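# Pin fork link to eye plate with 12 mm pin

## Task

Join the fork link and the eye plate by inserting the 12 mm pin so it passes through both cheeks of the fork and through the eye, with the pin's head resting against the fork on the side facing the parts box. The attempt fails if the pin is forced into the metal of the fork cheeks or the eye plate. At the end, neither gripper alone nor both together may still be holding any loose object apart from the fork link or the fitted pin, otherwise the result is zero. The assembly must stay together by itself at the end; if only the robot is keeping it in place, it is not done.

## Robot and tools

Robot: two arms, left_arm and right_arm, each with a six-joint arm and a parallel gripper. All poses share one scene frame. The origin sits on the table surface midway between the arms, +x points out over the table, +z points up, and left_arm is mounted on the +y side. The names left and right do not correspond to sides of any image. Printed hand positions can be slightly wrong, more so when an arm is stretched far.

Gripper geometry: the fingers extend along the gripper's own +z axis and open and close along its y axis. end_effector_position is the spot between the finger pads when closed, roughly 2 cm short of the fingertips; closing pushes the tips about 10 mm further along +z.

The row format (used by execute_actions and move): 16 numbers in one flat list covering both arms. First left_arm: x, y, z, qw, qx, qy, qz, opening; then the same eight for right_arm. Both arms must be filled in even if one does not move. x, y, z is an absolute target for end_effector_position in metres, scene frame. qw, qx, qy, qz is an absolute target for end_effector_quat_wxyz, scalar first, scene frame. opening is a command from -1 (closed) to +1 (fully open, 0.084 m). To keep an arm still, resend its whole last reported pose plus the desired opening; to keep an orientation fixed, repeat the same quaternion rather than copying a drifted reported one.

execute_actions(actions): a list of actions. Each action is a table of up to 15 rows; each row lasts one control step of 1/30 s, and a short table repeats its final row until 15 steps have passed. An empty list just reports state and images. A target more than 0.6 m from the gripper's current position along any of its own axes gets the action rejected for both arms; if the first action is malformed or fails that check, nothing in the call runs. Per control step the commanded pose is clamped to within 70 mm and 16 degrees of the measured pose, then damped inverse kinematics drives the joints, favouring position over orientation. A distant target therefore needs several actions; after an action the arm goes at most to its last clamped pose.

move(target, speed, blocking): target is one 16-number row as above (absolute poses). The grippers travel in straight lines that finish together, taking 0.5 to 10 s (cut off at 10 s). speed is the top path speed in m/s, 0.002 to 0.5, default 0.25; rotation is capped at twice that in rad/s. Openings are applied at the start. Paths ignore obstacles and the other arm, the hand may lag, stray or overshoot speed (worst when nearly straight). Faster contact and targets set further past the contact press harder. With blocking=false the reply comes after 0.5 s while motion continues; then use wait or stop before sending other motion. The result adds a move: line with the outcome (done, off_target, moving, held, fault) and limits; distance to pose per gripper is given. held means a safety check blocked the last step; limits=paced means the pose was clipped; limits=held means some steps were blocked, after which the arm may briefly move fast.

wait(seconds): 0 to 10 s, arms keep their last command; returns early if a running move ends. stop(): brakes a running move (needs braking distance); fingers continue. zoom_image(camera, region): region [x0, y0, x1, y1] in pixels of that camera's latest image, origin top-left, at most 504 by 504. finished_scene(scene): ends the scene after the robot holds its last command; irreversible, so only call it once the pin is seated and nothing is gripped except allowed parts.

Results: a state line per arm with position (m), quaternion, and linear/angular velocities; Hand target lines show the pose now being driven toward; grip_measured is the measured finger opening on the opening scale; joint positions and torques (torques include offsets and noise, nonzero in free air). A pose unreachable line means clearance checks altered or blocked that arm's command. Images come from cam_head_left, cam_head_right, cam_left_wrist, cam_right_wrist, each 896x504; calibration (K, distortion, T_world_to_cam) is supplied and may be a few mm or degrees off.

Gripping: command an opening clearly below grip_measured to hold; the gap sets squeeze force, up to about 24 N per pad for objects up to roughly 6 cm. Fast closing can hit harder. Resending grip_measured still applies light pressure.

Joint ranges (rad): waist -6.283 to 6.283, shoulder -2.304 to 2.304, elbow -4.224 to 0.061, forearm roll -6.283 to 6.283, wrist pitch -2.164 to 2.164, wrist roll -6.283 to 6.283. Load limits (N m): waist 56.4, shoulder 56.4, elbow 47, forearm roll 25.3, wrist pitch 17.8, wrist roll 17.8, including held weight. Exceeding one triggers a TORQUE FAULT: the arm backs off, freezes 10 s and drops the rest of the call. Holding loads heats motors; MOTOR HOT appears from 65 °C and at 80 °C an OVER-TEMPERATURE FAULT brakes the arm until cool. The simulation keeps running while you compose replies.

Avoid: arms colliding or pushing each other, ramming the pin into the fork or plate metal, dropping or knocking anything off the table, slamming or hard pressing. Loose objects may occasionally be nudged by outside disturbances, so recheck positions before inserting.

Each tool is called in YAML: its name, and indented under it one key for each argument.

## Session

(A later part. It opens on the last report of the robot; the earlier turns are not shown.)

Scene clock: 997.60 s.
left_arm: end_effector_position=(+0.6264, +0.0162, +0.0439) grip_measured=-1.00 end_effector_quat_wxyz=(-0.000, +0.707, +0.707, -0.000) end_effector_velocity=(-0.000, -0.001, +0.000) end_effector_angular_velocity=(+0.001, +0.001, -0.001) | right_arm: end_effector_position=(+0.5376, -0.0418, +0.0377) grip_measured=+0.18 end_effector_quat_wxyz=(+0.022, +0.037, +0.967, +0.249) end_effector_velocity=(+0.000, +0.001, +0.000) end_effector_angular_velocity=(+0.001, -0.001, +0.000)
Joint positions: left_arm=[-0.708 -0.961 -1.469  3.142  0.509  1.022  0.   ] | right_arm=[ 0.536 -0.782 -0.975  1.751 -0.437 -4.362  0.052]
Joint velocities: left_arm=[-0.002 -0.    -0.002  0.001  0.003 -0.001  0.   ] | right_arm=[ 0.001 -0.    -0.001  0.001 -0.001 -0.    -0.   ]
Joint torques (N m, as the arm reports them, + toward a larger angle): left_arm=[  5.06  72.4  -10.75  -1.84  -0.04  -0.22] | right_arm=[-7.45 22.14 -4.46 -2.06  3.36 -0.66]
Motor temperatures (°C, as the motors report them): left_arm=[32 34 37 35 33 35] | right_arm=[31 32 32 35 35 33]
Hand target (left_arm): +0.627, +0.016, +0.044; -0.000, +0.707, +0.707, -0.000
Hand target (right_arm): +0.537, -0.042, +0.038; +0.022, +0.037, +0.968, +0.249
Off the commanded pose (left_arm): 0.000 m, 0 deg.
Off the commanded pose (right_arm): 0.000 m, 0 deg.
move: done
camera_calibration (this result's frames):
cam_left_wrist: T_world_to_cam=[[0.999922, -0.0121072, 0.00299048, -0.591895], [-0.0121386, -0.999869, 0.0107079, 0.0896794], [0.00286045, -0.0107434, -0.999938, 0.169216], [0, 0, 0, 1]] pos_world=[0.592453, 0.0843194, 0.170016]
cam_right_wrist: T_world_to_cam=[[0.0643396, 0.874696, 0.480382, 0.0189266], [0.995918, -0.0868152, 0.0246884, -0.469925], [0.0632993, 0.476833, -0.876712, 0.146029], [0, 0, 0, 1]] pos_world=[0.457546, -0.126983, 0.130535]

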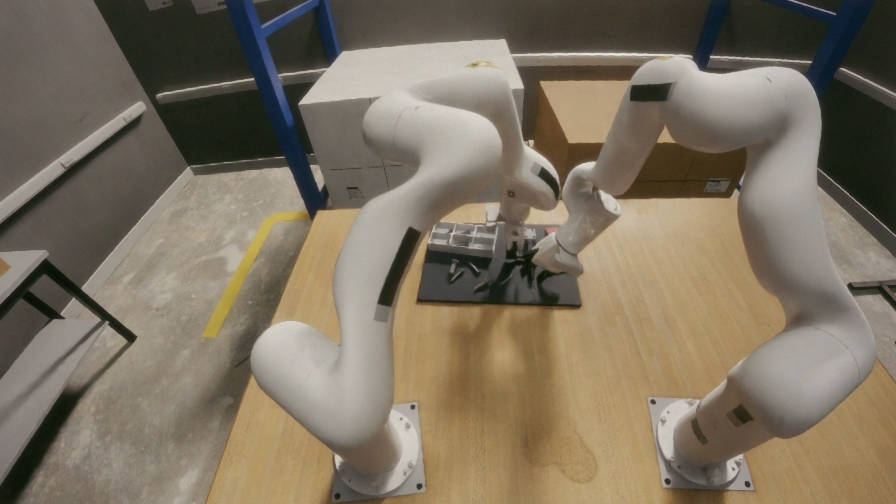

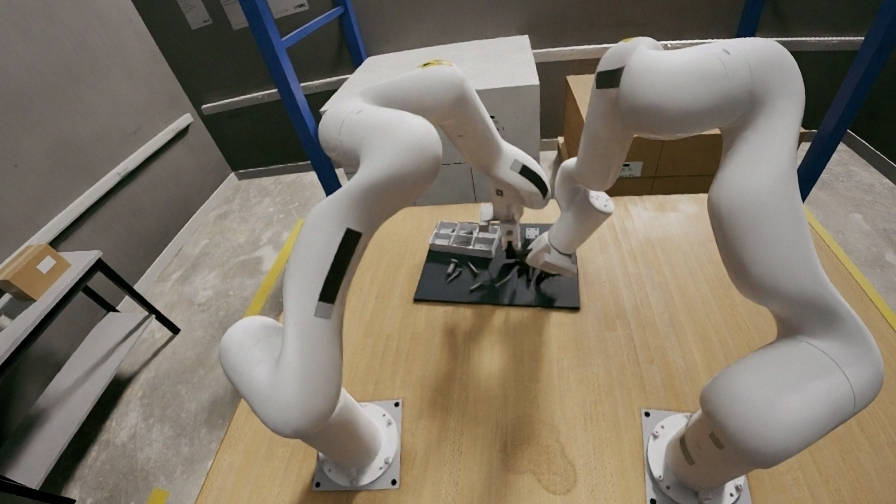

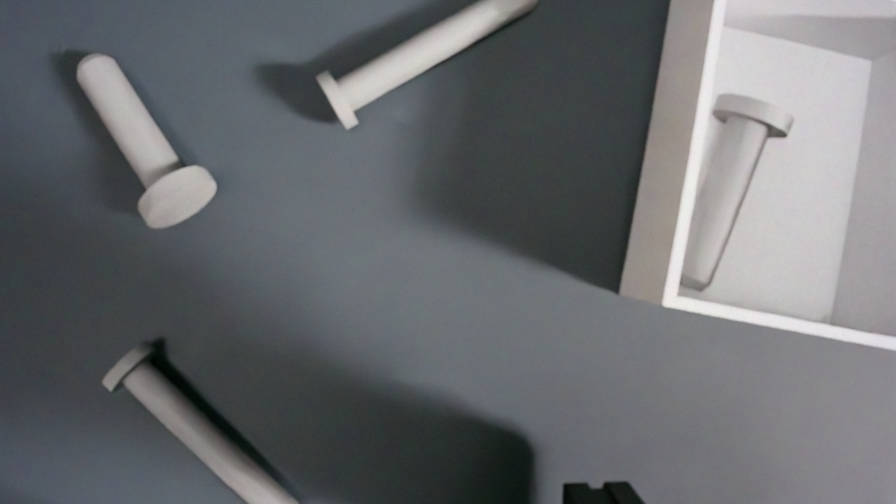

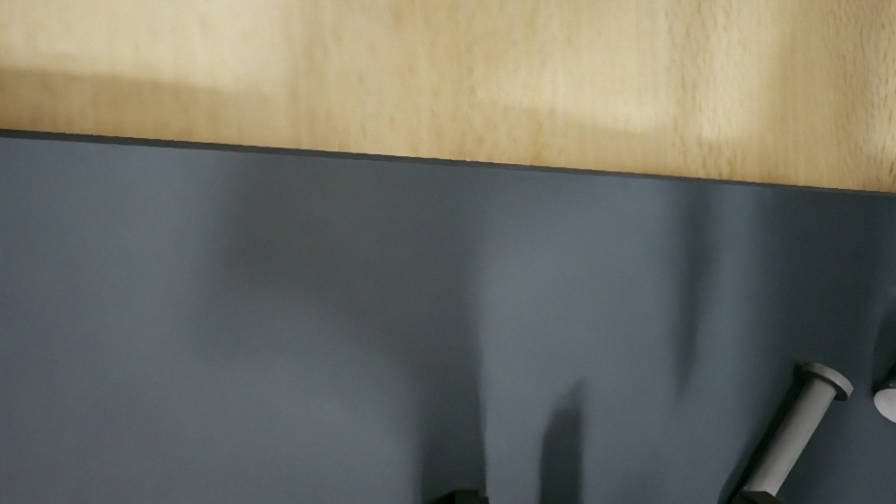

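Slides freely now. Continue.

move:
  target: [0.6265,0.008,0.044,0,0.707,0.707,0,-1,0.5375,-0.042,0.0375,0.022,0.037,0.968,0.249,0.2]
  speed: 0.005

Scene clock: 999.97 s.
left_arm: end_effector_position=(+0.6265, +0.0095, +0.0440) grip_measured=-1.00 end_effector_quat_wxyz=(+0.000, +0.707, +0.707, -0.000) end_effector_velocity=(-0.000, -0.000, -0.000) end_effector_angular_velocity=(-0.000, -0.000, -0.000) | right_arm: end_effector_position=(+0.5374, -0.0418, +0.0376) grip_measured=+0.18 end_effector_quat_wxyz=(+0.022, +0.037, +0.967, +0.249) end_effector_velocity=(-0.001, +0.000, -0.000) end_effector_angular_velocity=(+0.000, +0.001, -0.001)
Joint positions: left_arm=[-0.717 -0.968 -1.483  3.142  0.515  1.014  0.   ] | right_arm=[ 0.536 -0.782 -0.975  1.751 -0.437 -4.362  0.052]
Joint velocities: left_arm=[-0. -0. -0. -0. -0. -0.  0.] | right_arm=[ 0.001 -0.     0.     0.001 -0.     0.001 -0.   ]
Joint torques (N m, as the arm reports them, + toward a larger angle): left_arm=[  3.9   72.68 -10.64  -1.82   0.05  -0.21] | right_arm=[-5.1  23.54 -3.21 -2.95  3.36 -0.18]
Motor temperatures (°C, as the motors report them): left_arm=[32 34 37 35 33 35] | right_arm=[31 32 32 35 35 33]
Hand target (left_arm): +0.627, +0.010, +0.044; -0.000, +0.707, +0.707, -0.000
Hand target (right_arm): +0.537, -0.042, +0.038; +0.022, +0.037, +0.968, +0.249
Off the commanded pose (left_arm): 0.001 m, 0 deg.
Off the commanded pose (right_arm): 0.000 m, 0 deg.
move: held (left_arm); limits=held; held on 11 of 54 steps (left_arm), including the last (left_arm)
pose unreachable (left arm): on one or more control steps of this call, first in action 0 (counted from 0), this arm could not follow its commanded pose, so it was not sent that pose on those steps. On the call's last step it was still not sent that pose. It may still have moved: this result reports where it is.
cause: the commanded pose would bring a part of the arm too close to another arm (a part of this arm just beyond joint 4 (forearm roll) and a part of the other arm just beyond its joint 4 (forearm roll)).
camera_calibration (this result's frames):
cam_left_wrist: T_world_to_cam=[[0.999921, -0.0121362, 0.00336846, -0.592095], [-0.0121725, -0.999865, 0.0109955, 0.0829668], [0.00323456, -0.0110356, -0.999934, 0.168964], [0, 0, 0, 1]] pos_world=[0.592511, 0.0776345, 0.170036]
cam_right_wrist: T_world_to_cam=[[0.0644881, 0.874623, 0.480495, 0.0189144], [0.995927, -0.0868127, 0.0243558, -0.469789], [0.0630153, 0.476968, -0.876659, 0.146138], [0, 0, 0, 1]] pos_world=[0.457447, -0.12703, 0.130467]

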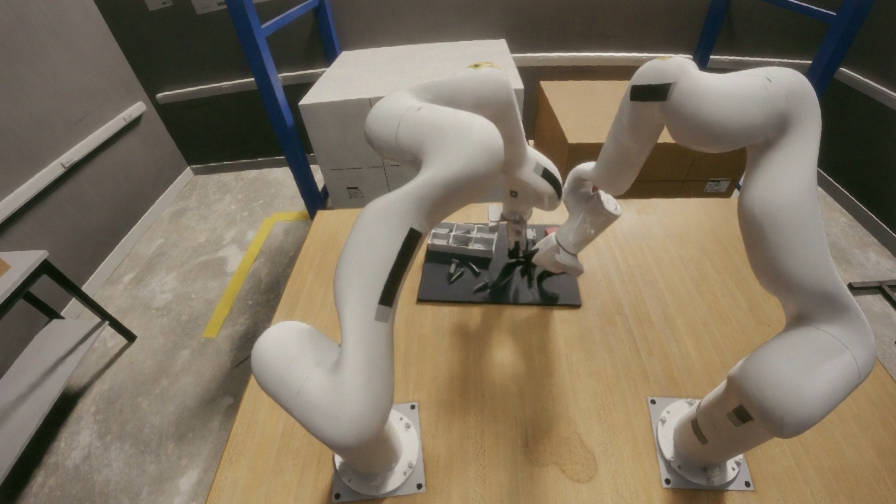

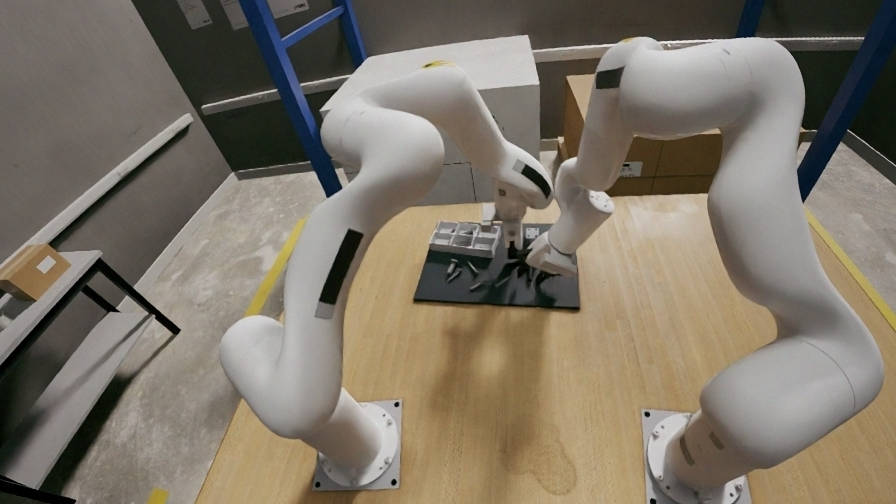

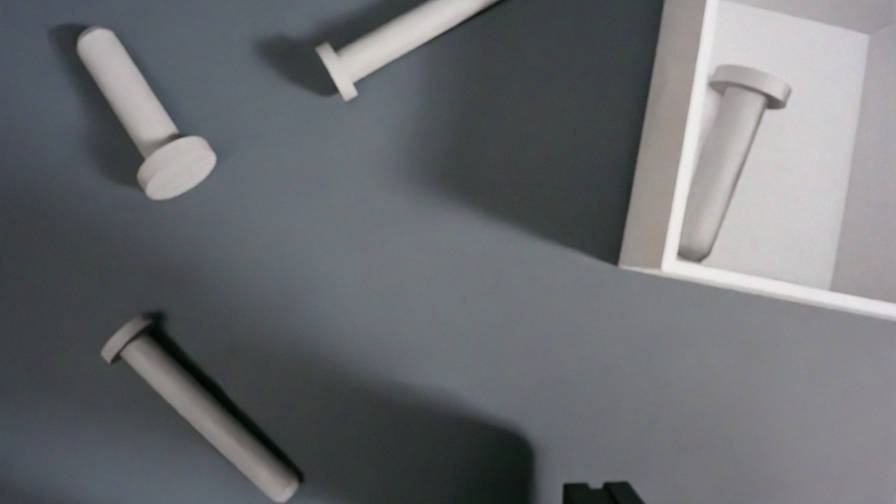

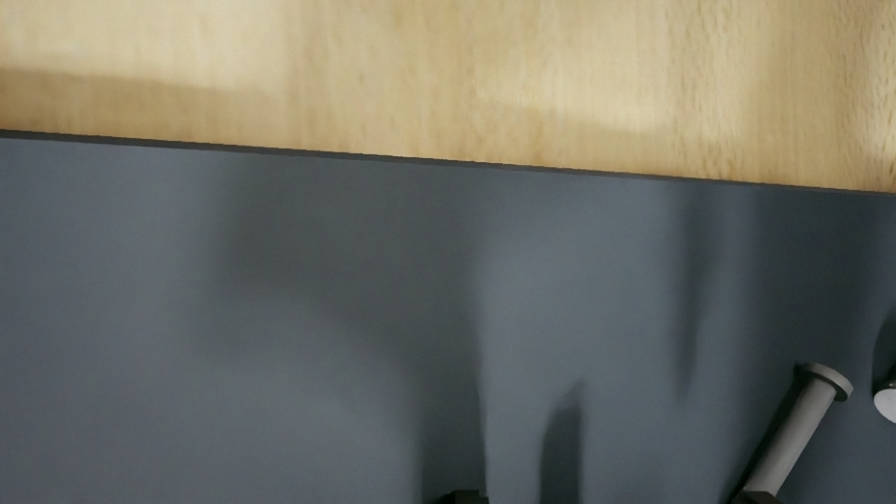

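move:
  target: [0.6265,0.0095,0.044,0,0.707,0.707,0,-1,0.532,-0.085,0.115,0.022,0.037,0.968,0.249,0.2]
  speed: 0.05

move:
  target: [0.6265,0.0095,0.044,0,0.707,0.707,0,-1,0.69,-0.19,0.09,0,0,0.793,0.609,0.2]
  speed: 0.15

Scene clock: 1003.37 s.
left_arm: end_effector_position=(+0.6265, +0.0095, +0.0440) grip_measured=-1.00 end_effector_quat_wxyz=(+0.000, +0.707, +0.707, +0.000) end_effector_velocity=(+0.000, +0.000, +0.000) end_effector_angular_velocity=(-0.000, +0.000, +0.001) | right_arm: end_effector_position=(+0.5323, -0.0846, +0.1149) grip_measured=+0.19 end_effector_quat_wxyz=(+0.022, +0.037, +0.967, +0.249) end_effector_velocity=(+0.000, -0.002, +0.002) end_effector_angular_velocity=(-0.001, +0.001, +0.000)
Joint positions: left_arm=[-0.717 -0.968 -1.483  3.142  0.515  1.014  0.   ] | right_arm=[ 0.459 -0.578 -0.88   1.447 -0.452 -4.107  0.052]
Joint velocities: left_arm=[ 0.     0.     0.    -0.001  0.     0.     0.   ] | right_arm=[-0.003  0.005  0.001 -0.014 -0.001  0.012 -0.   ]
Joint torques (N m, as the arm reports them, + toward a larger angle): left_arm=[  4.1   72.33 -10.6   -1.72   0.07  -0.24] | right_arm=[ -1.43  29.58 -12.62  -2.84  -0.23  -0.05]
Motor temperatures (°C, as the motors report them): left_arm=[32 34 37 35 33 35] | right_arm=[31 32 32 35 35 33]
Hand target (left_arm): +0.626, +0.009, +0.044; +0.000, +0.707, +0.707, +0.000
Hand target (right_arm): +0.532, -0.085, +0.115; +0.022, +0.037, +0.967, +0.249
Off the commanded pose (left_arm): 0.000 m, 0 deg.
Off the commanded pose (right_arm): 0.001 m, 0 deg.
move: done
camera_calibration (this result's frames):
cam_left_wrist: T_world_to_cam=[[0.999921, -0.0121165, 0.00336403, -0.592078], [-0.0121526, -0.999866, 0.0109485, 0.0829698], [0.00323092, -0.0109885, -0.999934, 0.168965], [0, 0, 0, 1]] pos_world=[0.592494, 0.0776415, 0.170037]
cam_right_wrist: T_world_to_cam=[[0.0646327, 0.874667, 0.480397, 0.0195005], [0.995873, -0.0872737, 0.0249157, -0.470335], [0.0637189, 0.476804, -0.876697, 0.234197], [0, 0, 0, 1]] pos_world=[0.452211, -0.16977, 0.20767]

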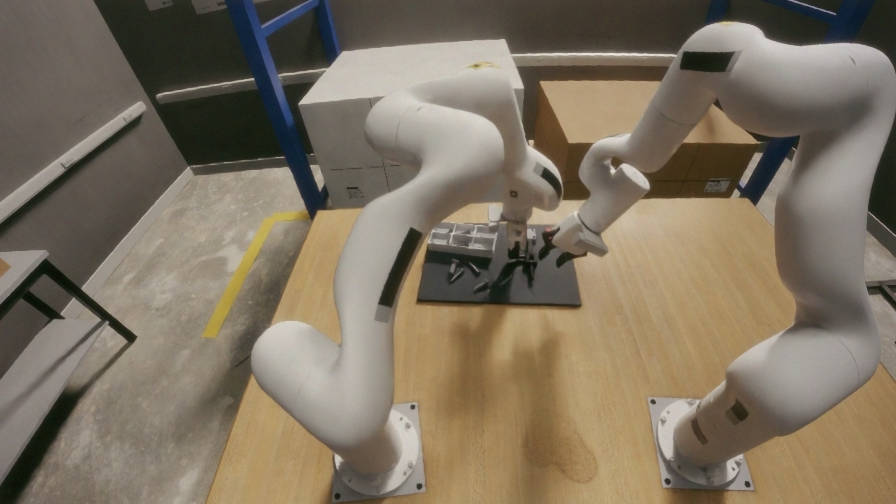

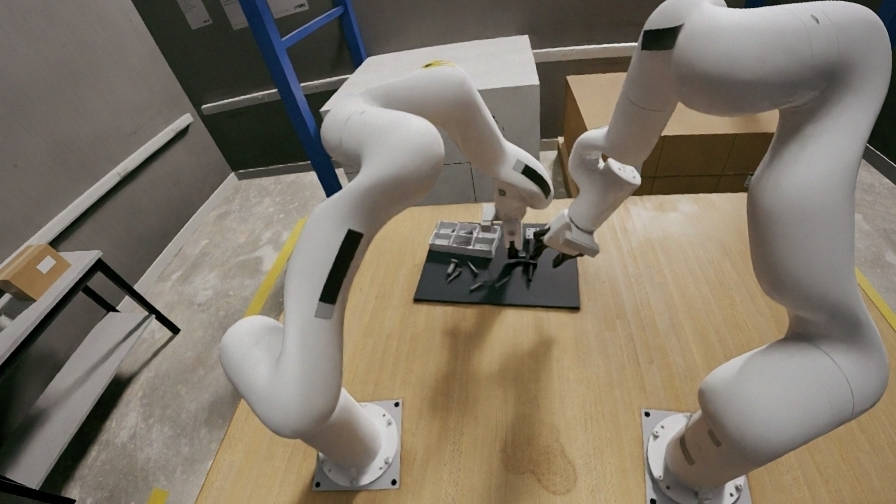

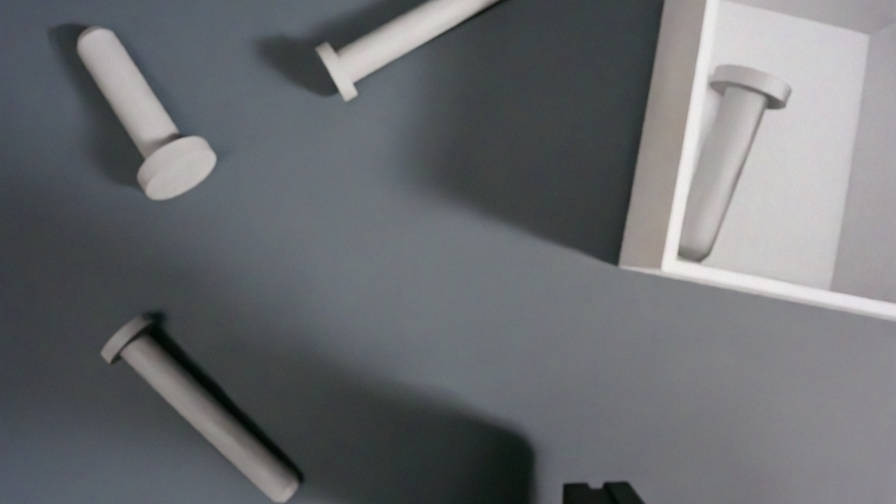

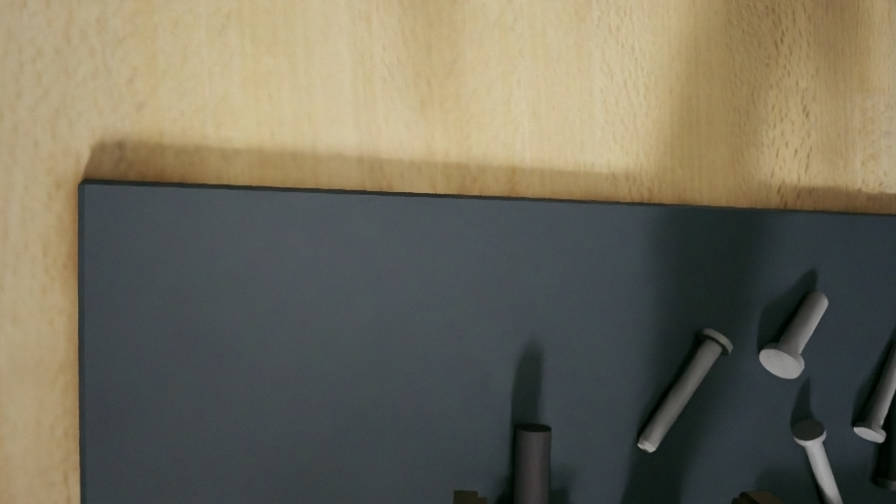

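Scene clock: 1006.50 s.
left_arm: end_effector_position=(+0.6265, +0.0095, +0.0440) grip_measured=-1.00 end_effector_quat_wxyz=(+0.000, +0.707, +0.707, +0.000) end_effector_velocity=(+0.000, -0.000, +0.000) end_effector_angular_velocity=(-0.001, -0.001, -0.000) | right_arm: end_effector_position=(+0.6900, -0.1889, +0.0898) grip_measured=+0.19 end_effector_quat_wxyz=(-0.001, +0.000, +0.793, +0.609) end_effector_velocity=(+0.000, -0.000, -0.001) end_effector_angular_velocity=(+0.009, +0.004, +0.003)
Joint positions: left_arm=[-0.717 -0.968 -1.483  3.142  0.515  1.014  0.   ] | right_arm=[ 0.022 -1.179 -1.487  1.393 -1.354 -4.397  0.052]
Joint velocities: left_arm=[ 0.     0.     0.     0.    -0.001  0.     0.   ] | right_arm=[-0.001 -0.008 -0.009 -0.002 -0.01   0.003 -0.   ]
Joint torques (N m, as the arm reports them, + toward a larger angle): left_arm=[  5.15  72.44 -10.39  -2.18   0.06  -0.22] | right_arm=[  1.28  46.62 -11.58  -1.41  -0.7   -0.37]
Motor temperatures (°C, as the motors report them): left_arm=[32 34 37 35 33 35] | right_arm=[31 32 32 35 35 33]
Hand target (left_arm): +0.626, +0.009, +0.044; -0.000, +0.707, +0.707, +0.000
Hand target (right_arm): +0.690, -0.189, +0.090; -0.001, +0.000, +0.793, +0.610
Off the commanded pose (left_arm): 0.000 m, 0 deg.
Off the commanded pose (right_arm): 0.001 m, 0 deg.
move: done
camera_calibration (this result's frames):
cam_left_wrist: T_world_to_cam=[[0.999921, -0.0121165, 0.0033628, -0.592078], [-0.0121527, -0.999866, 0.0109478, 0.08297], [0.0032297, -0.0109878, -0.999934, 0.168965], [0, 0, 0, 1]] pos_world=[0.592494, 0.0776415, 0.170037]
cam_right_wrist: T_world_to_cam=[[0.00508404, 0.26113, 0.96529, -0.00573321], [0.999987, -0.00213726, -0.00468861, -0.619933], [0.000838741, 0.965301, -0.261138, 0.332333], [0, 0, 0, 1]] pos_world=[0.619675, -0.32063, 0.0894124]

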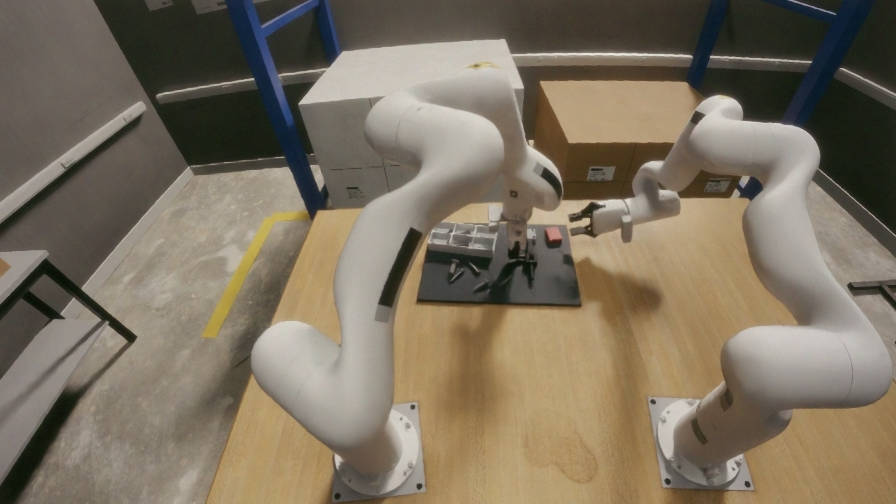

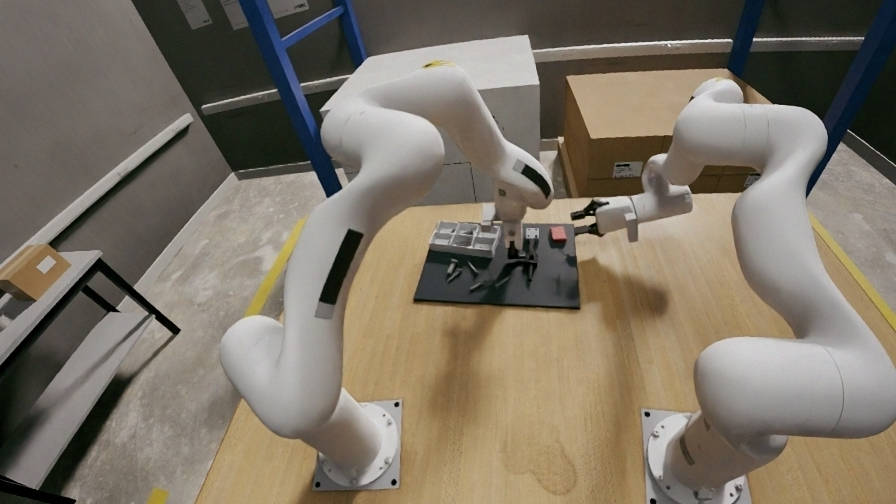

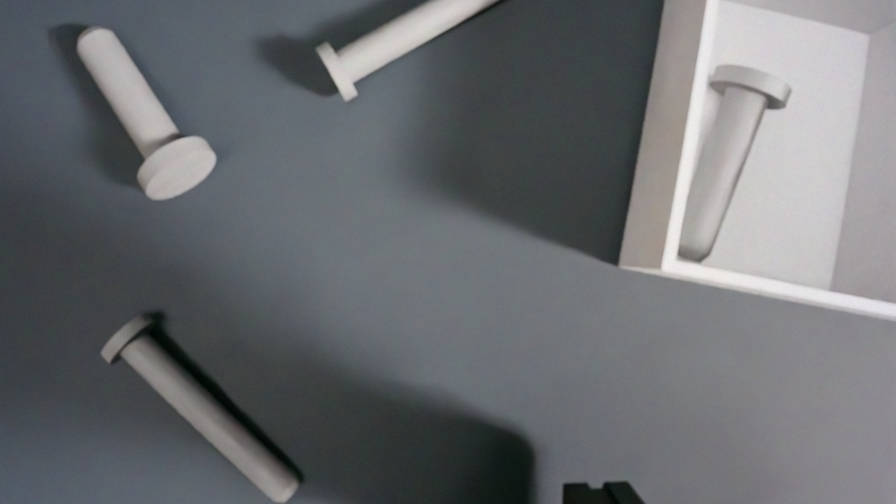

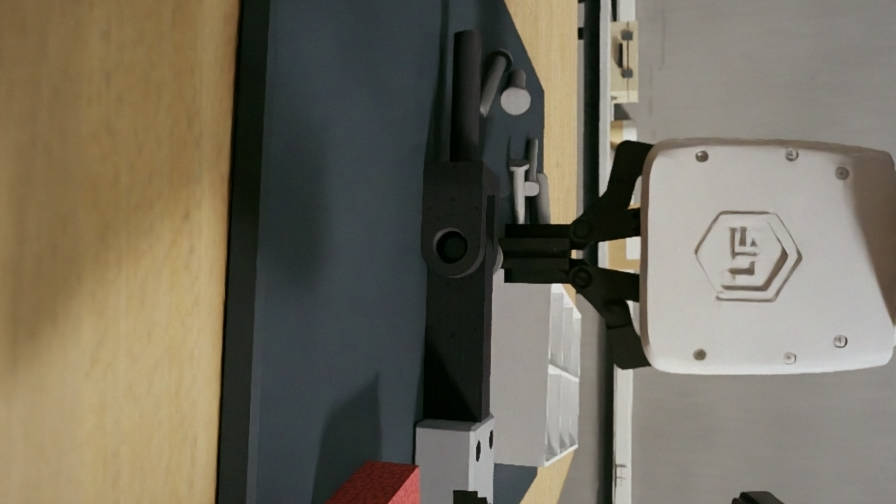

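move:
  target: [0.6265,0.002,0.044,0,0.707,0.707,0,-1,0.69,-0.19,0.09,0,0,0.793,0.609,0.2]
  speed: 0.005

zoom_image:
  camera: "cam_right_wrist"
  region: [380,150,620,350]

Scene clock: 1009.90 s.
left_arm: end_effector_position=(+0.6265, +0.0021, +0.0440) grip_measured=-1.00 end_effector_quat_wxyz=(+0.000, +0.707, +0.707, -0.000) end_effector_velocity=(+0.000, -0.001, +0.000) end_effector_angular_velocity=(-0.000, -0.000, +0.000) | right_arm: end_effector_position=(+0.6900, -0.1900, +0.0900) grip_measured=+0.19 end_effector_quat_wxyz=(-0.000, +0.000, +0.793, +0.609) end_effector_velocity=(-0.000, +0.000, -0.000) end_effector_angular_velocity=(-0.000, +0.000, +0.001)
Joint positions: left_arm=[-0.726 -0.976 -1.498  3.142  0.523  1.004  0.   ] | right_arm=[ 0.02  -1.177 -1.485  1.393 -1.353 -4.399  0.052]
Joint velocities: left_arm=[-0.001 -0.001 -0.002  0.     0.001 -0.001  0.   ] | right_arm=[ 0.     0.     0.001 -0.     0.    -0.     0.   ]
Joint torques (N m, as the arm reports them, + toward a larger angle): left_arm=[ 7.12 72.41 -9.91 -1.86  0.29 -0.15] | right_arm=[  1.32  46.1  -11.6    0.3   -0.67  -0.18]
Motor temperatures (°C, as the motors report them): left_arm=[32 34 37 35 33 35] | right_arm=[31 32 32 35 35 33]
Hand target (left_arm): +0.627, +0.002, +0.044; -0.000, +0.707, +0.707, -0.000
Hand target (right_arm): +0.690, -0.190, +0.090; -0.000, +0.000, +0.793, +0.609
Off the commanded pose (left_arm): 0.000 m, 0 deg.
Off the commanded pose (right_arm): 0.000 m, 0 deg.
move: done
camera_calibration (this result's frames):
cam_left_wrist: T_world_to_cam=[[0.999921, -0.0121341, 0.00334323, -0.592184], [-0.0121701, -0.999866, 0.0109696, 0.075558], [0.00320968, -0.0110095, -0.999934, 0.168901], [0, 0, 0, 1]] pos_world=[0.592515, 0.0702218, 0.170041]
cam_right_wrist: T_world_to_cam=[[0.00371939, 0.262067, 0.965043, -0.00452516], [0.99999, -0.00343052, -0.00292249, -0.620369], [0.0025447, 0.965044, -0.262077, 0.33227], [0, 0, 0, 1]] pos_world=[0.619534, -0.321597, 0.0896342]

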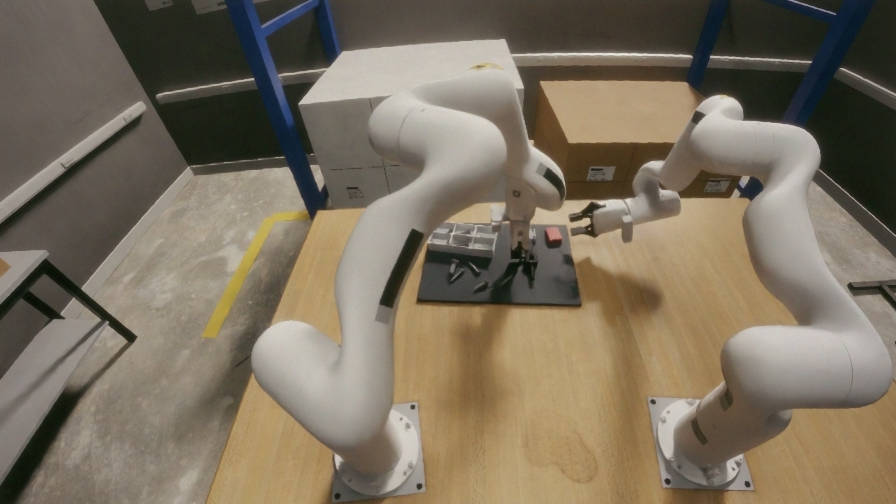

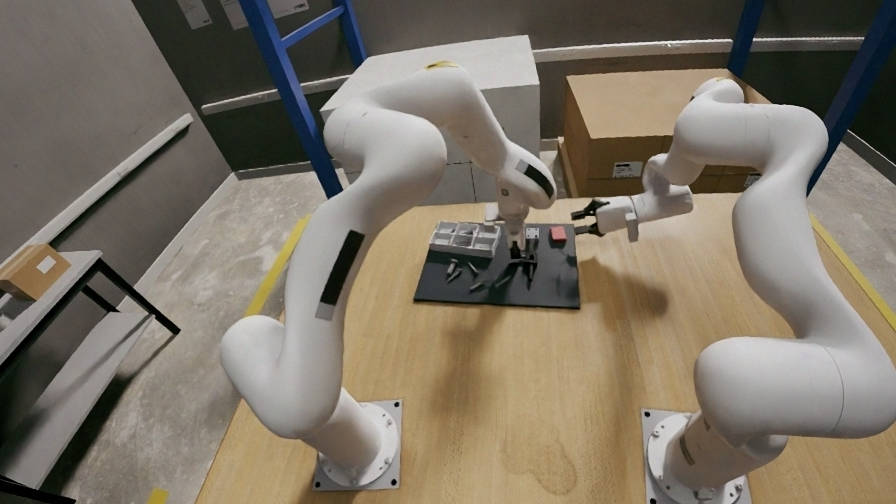

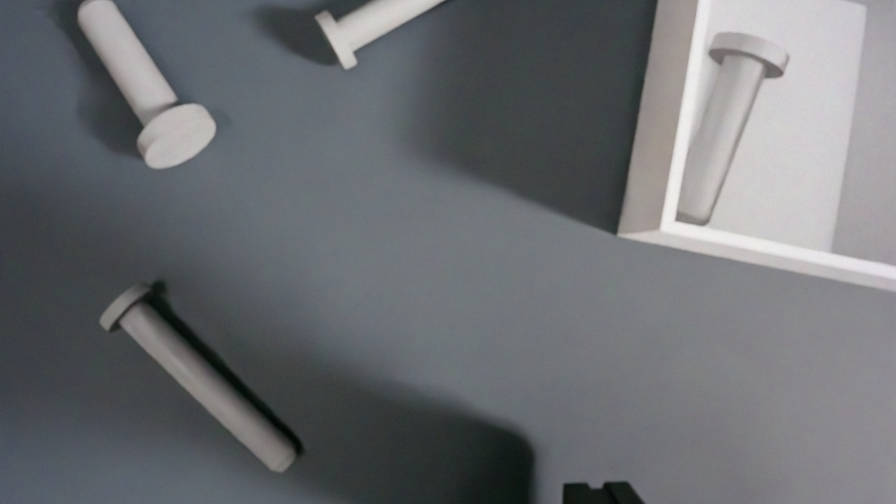

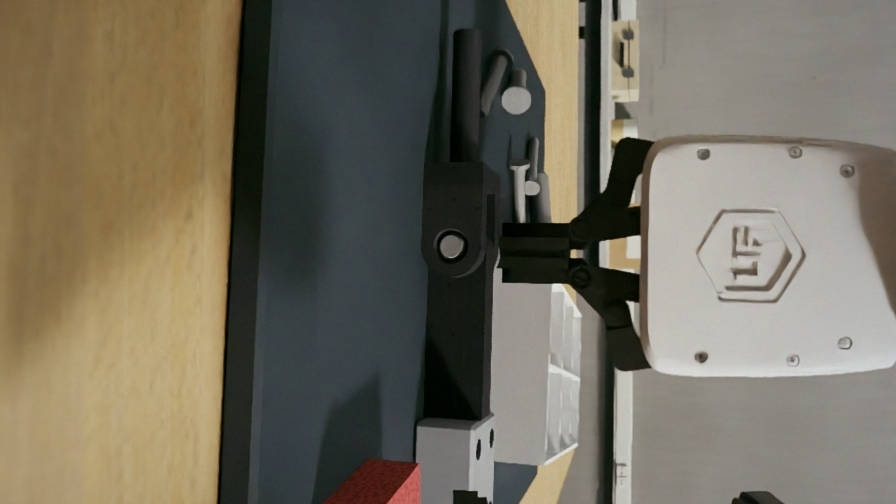

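Region (380, 150, 620, 350) of cam_right_wrist's 896x504 image, scaled by 2.100, with more detail than that image has.

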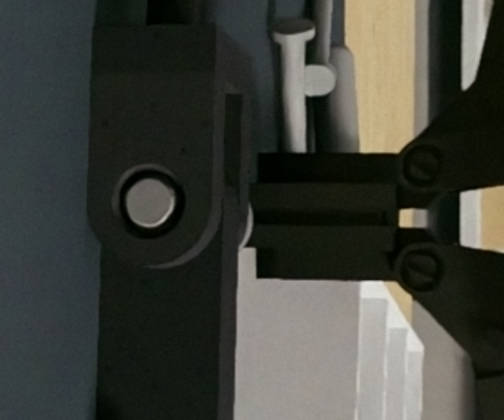

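Pin is entering the far cheek.

move:
  target: [0.6265,-0.006,0.044,0,0.707,0.707,0,-1,0.69,-0.19,0.09,0,0,0.793,0.609,0.2]
  speed: 0.005

move:
  target: [0.6265,-0.010,0.044,0,0.707,0.707,0,-1,0.69,-0.19,0.09,0,0,0.793,0.609,0.2]
  speed: 0.004

Scene clock: 1012.90 s.
left_arm: end_effector_position=(+0.6265, -0.0059, +0.0440) grip_measured=-1.00 end_effector_quat_wxyz=(+0.000, +0.707, +0.707, -0.000) end_effector_velocity=(+0.000, -0.001, +0.000) end_effector_angular_velocity=(-0.000, +0.000, +0.002) | right_arm: end_effector_position=(+0.6900, -0.1900, +0.0900) grip_measured=+0.19 end_effector_quat_wxyz=(-0.000, +0.000, +0.793, +0.609) end_effector_velocity=(-0.001, +0.001, -0.000) end_effector_angular_velocity=(+0.000, +0.001, +0.002)
Joint positions: left_arm=[-0.736 -0.984 -1.515  3.142  0.531  0.994  0.   ] | right_arm=[ 0.02  -1.177 -1.485  1.393 -1.353 -4.399  0.052]
Joint velocities: left_arm=[-0.    -0.001 -0.002 -0.001  0.001 -0.001  0.   ] | right_arm=[ 0.002 -0.001  0.    -0.    -0.     0.     0.   ]
Joint torques (N m, as the arm reports them, + toward a larger angle): left_arm=[ 6.62 72.07 -9.61 -1.45  0.37 -0.25] | right_arm=[ -0.9   44.17 -11.59  -1.7   -0.53  -0.17]
Motor temperatures (°C, as the motors report them): left_arm=[32 34 37 35 33 35] | right_arm=[31 32 31 35 35 33]
Hand target (left_arm): +0.627, -0.006, +0.044; -0.000, +0.707, +0.707, -0.000
Hand target (right_arm): +0.690, -0.190, +0.090; +0.000, +0.000, +0.793, +0.609
Off the commanded pose (left_arm): 0.000 m, 0 deg.
Off the commanded pose (right_arm): 0.000 m, 0 deg.
move: done
camera_calibration (this result's frames):
cam_left_wrist: T_world_to_cam=[[0.999921, -0.0121347, 0.00334145, -0.592283], [-0.0121707, -0.999866, 0.0109709, 0.0675595], [0.00320787, -0.0110107, -0.999934, 0.168815], [0, 0, 0, 1]] pos_world=[0.592517, 0.062222, 0.170042]
cam_right_wrist: T_world_to_cam=[[0.00370087, 0.262097, 0.965035, -0.0045054], [0.99999, -0.00344425, -0.00289949, -0.620372], [0.00256387, 0.965035, -0.262107, 0.332269], [0, 0, 0, 1]] pos_world=[0.619531, -0.321607, 0.089639]

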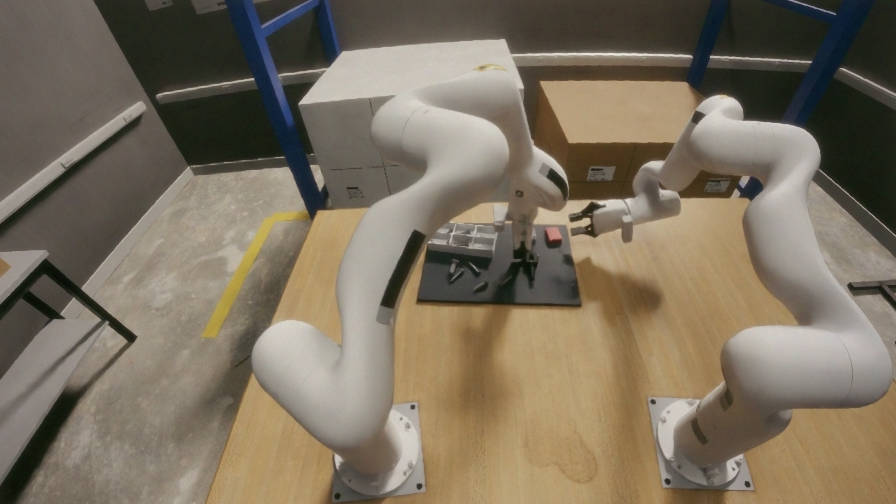

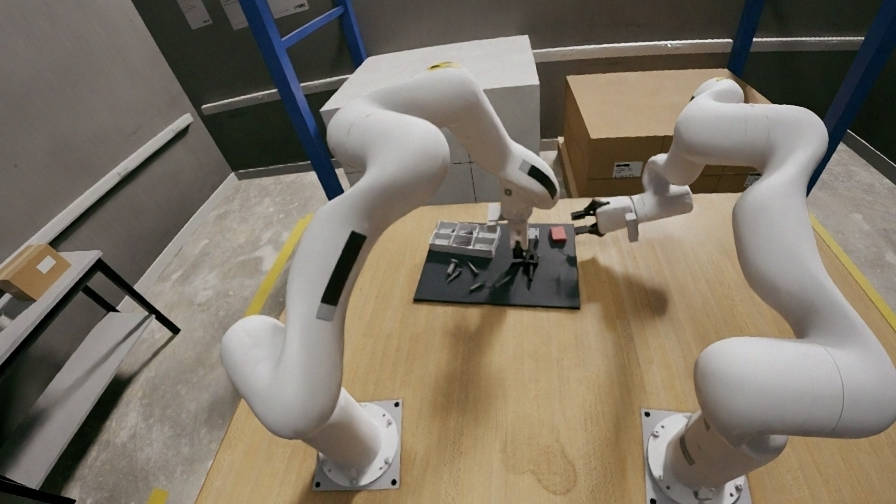

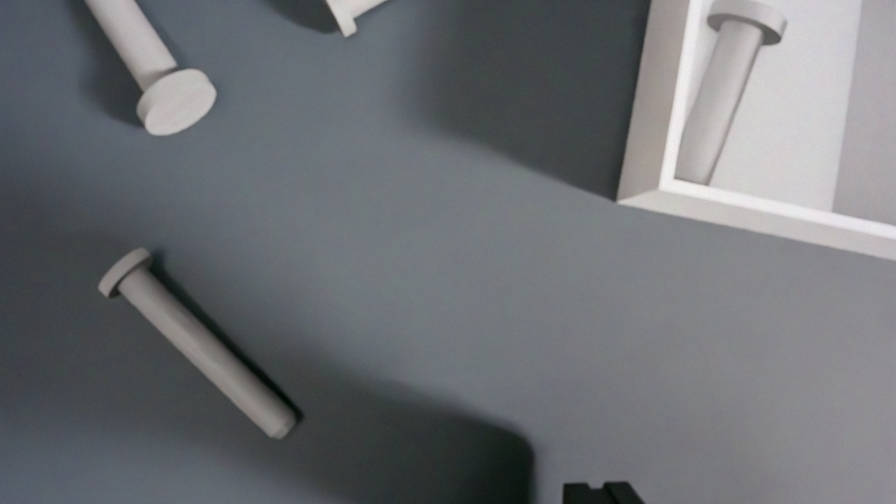

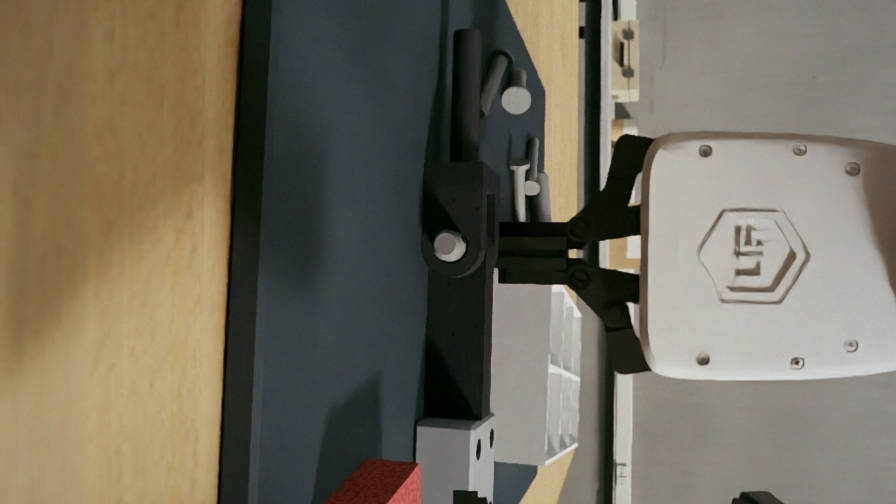

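Scene clock: 1014.13 s.
left_arm: end_effector_position=(+0.6265, -0.0095, +0.0440) grip_measured=-1.00 end_effector_quat_wxyz=(-0.000, +0.707, +0.707, -0.000) end_effector_velocity=(-0.000, -0.002, +0.000) end_effector_angular_velocity=(-0.001, -0.001, -0.001) | right_arm: end_effector_position=(+0.6900, -0.1900, +0.0900) grip_measured=+0.19 end_effector_quat_wxyz=(+0.000, -0.000, +0.793, +0.609) end_effector_velocity=(-0.001, +0.001, -0.001) end_effector_angular_velocity=(-0.000, +0.002, +0.002)
Joint positions: left_arm=[-0.741 -0.989 -1.524  3.142  0.536  0.989  0.   ] | right_arm=[ 0.02  -1.177 -1.485  1.393 -1.353 -4.399  0.052]
Joint velocities: left_arm=[-0.002 -0.001 -0.002 -0.     0.    -0.001  0.   ] | right_arm=[ 0.001 -0.001  0.001 -0.001  0.     0.    -0.   ]
Joint torques (N m, as the arm reports them, + toward a larger angle): left_arm=[  1.05  71.34 -10.87  -2.69  -0.17  -0.29] | right_arm=[  1.39  46.65 -11.13  -1.51  -0.42  -0.07]
Motor temperatures (°C, as the motors report them): left_arm=[32 34 37 35 33 35] | right_arm=[31 32 31 35 35 33]
Hand target (left_arm): +0.627, -0.010, +0.044; -0.000, +0.707, +0.707, -0.000
Hand target (right_arm): +0.690, -0.190, +0.090; +0.000, +0.000, +0.793, +0.609
Off the commanded pose (left_arm): 0.000 m, 0 deg.
Off the commanded pose (right_arm): 0.000 m, 0 deg.
move: done
camera_calibration (this result's frames):
cam_left_wrist: T_world_to_cam=[[0.999925, -0.0119452, 0.00269805, -0.592248], [-0.0119726, -0.999875, 0.0103749, 0.0638698], [0.00257378, -0.0104064, -0.999943, 0.16913], [0, 0, 0, 1]] pos_world=[0.592533, 0.0585473, 0.170056]
cam_right_wrist: T_world_to_cam=[[0.0037005, 0.262097, 0.965034, -0.00450499], [0.99999, -0.0034441, -0.00289915, -0.620372], [0.00256382, 0.965035, -0.262107, 0.332269], [0, 0, 0, 1]] pos_world=[0.619531, -0.321607, 0.0896389]

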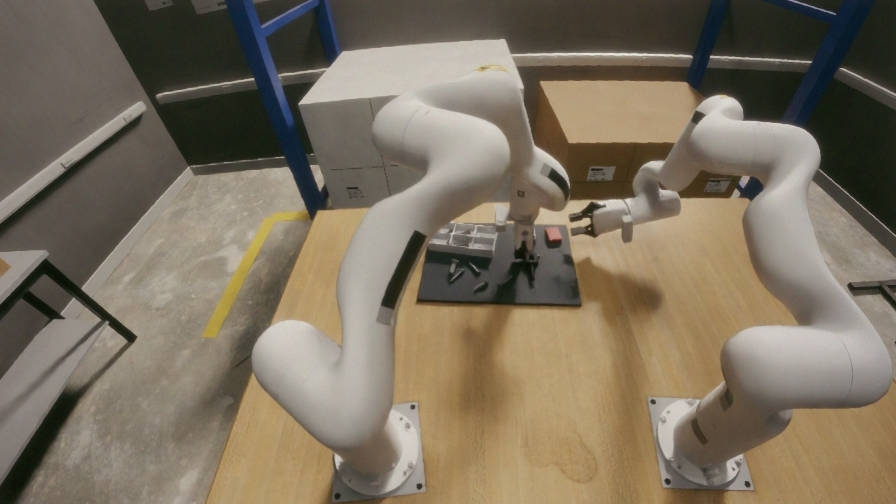

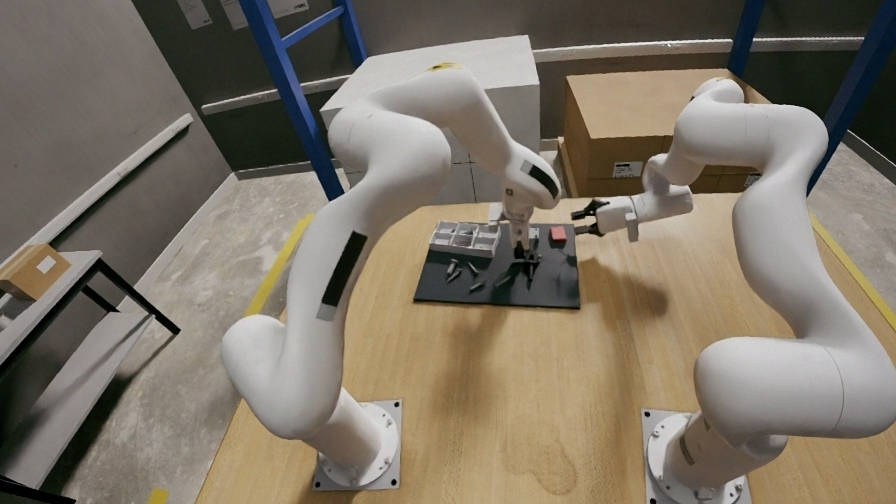

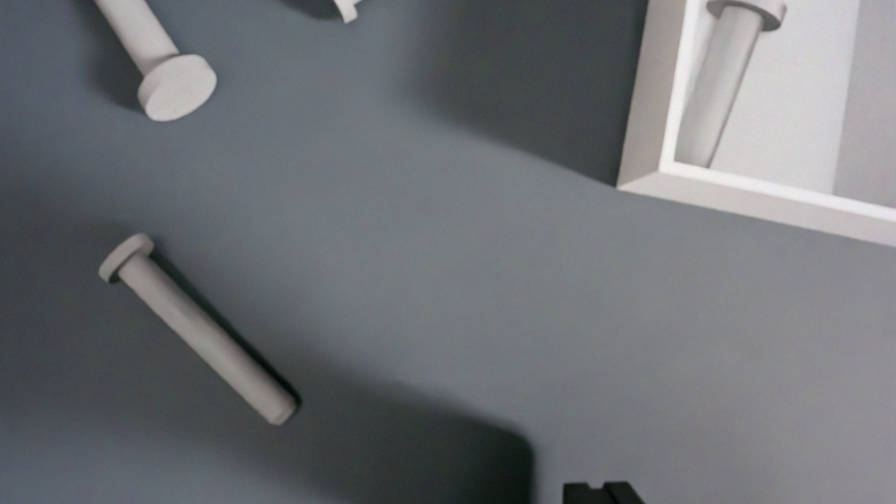

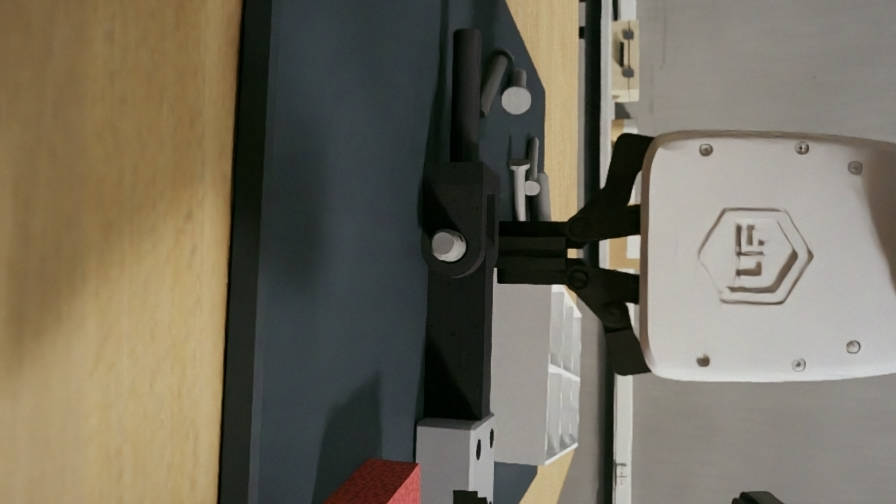

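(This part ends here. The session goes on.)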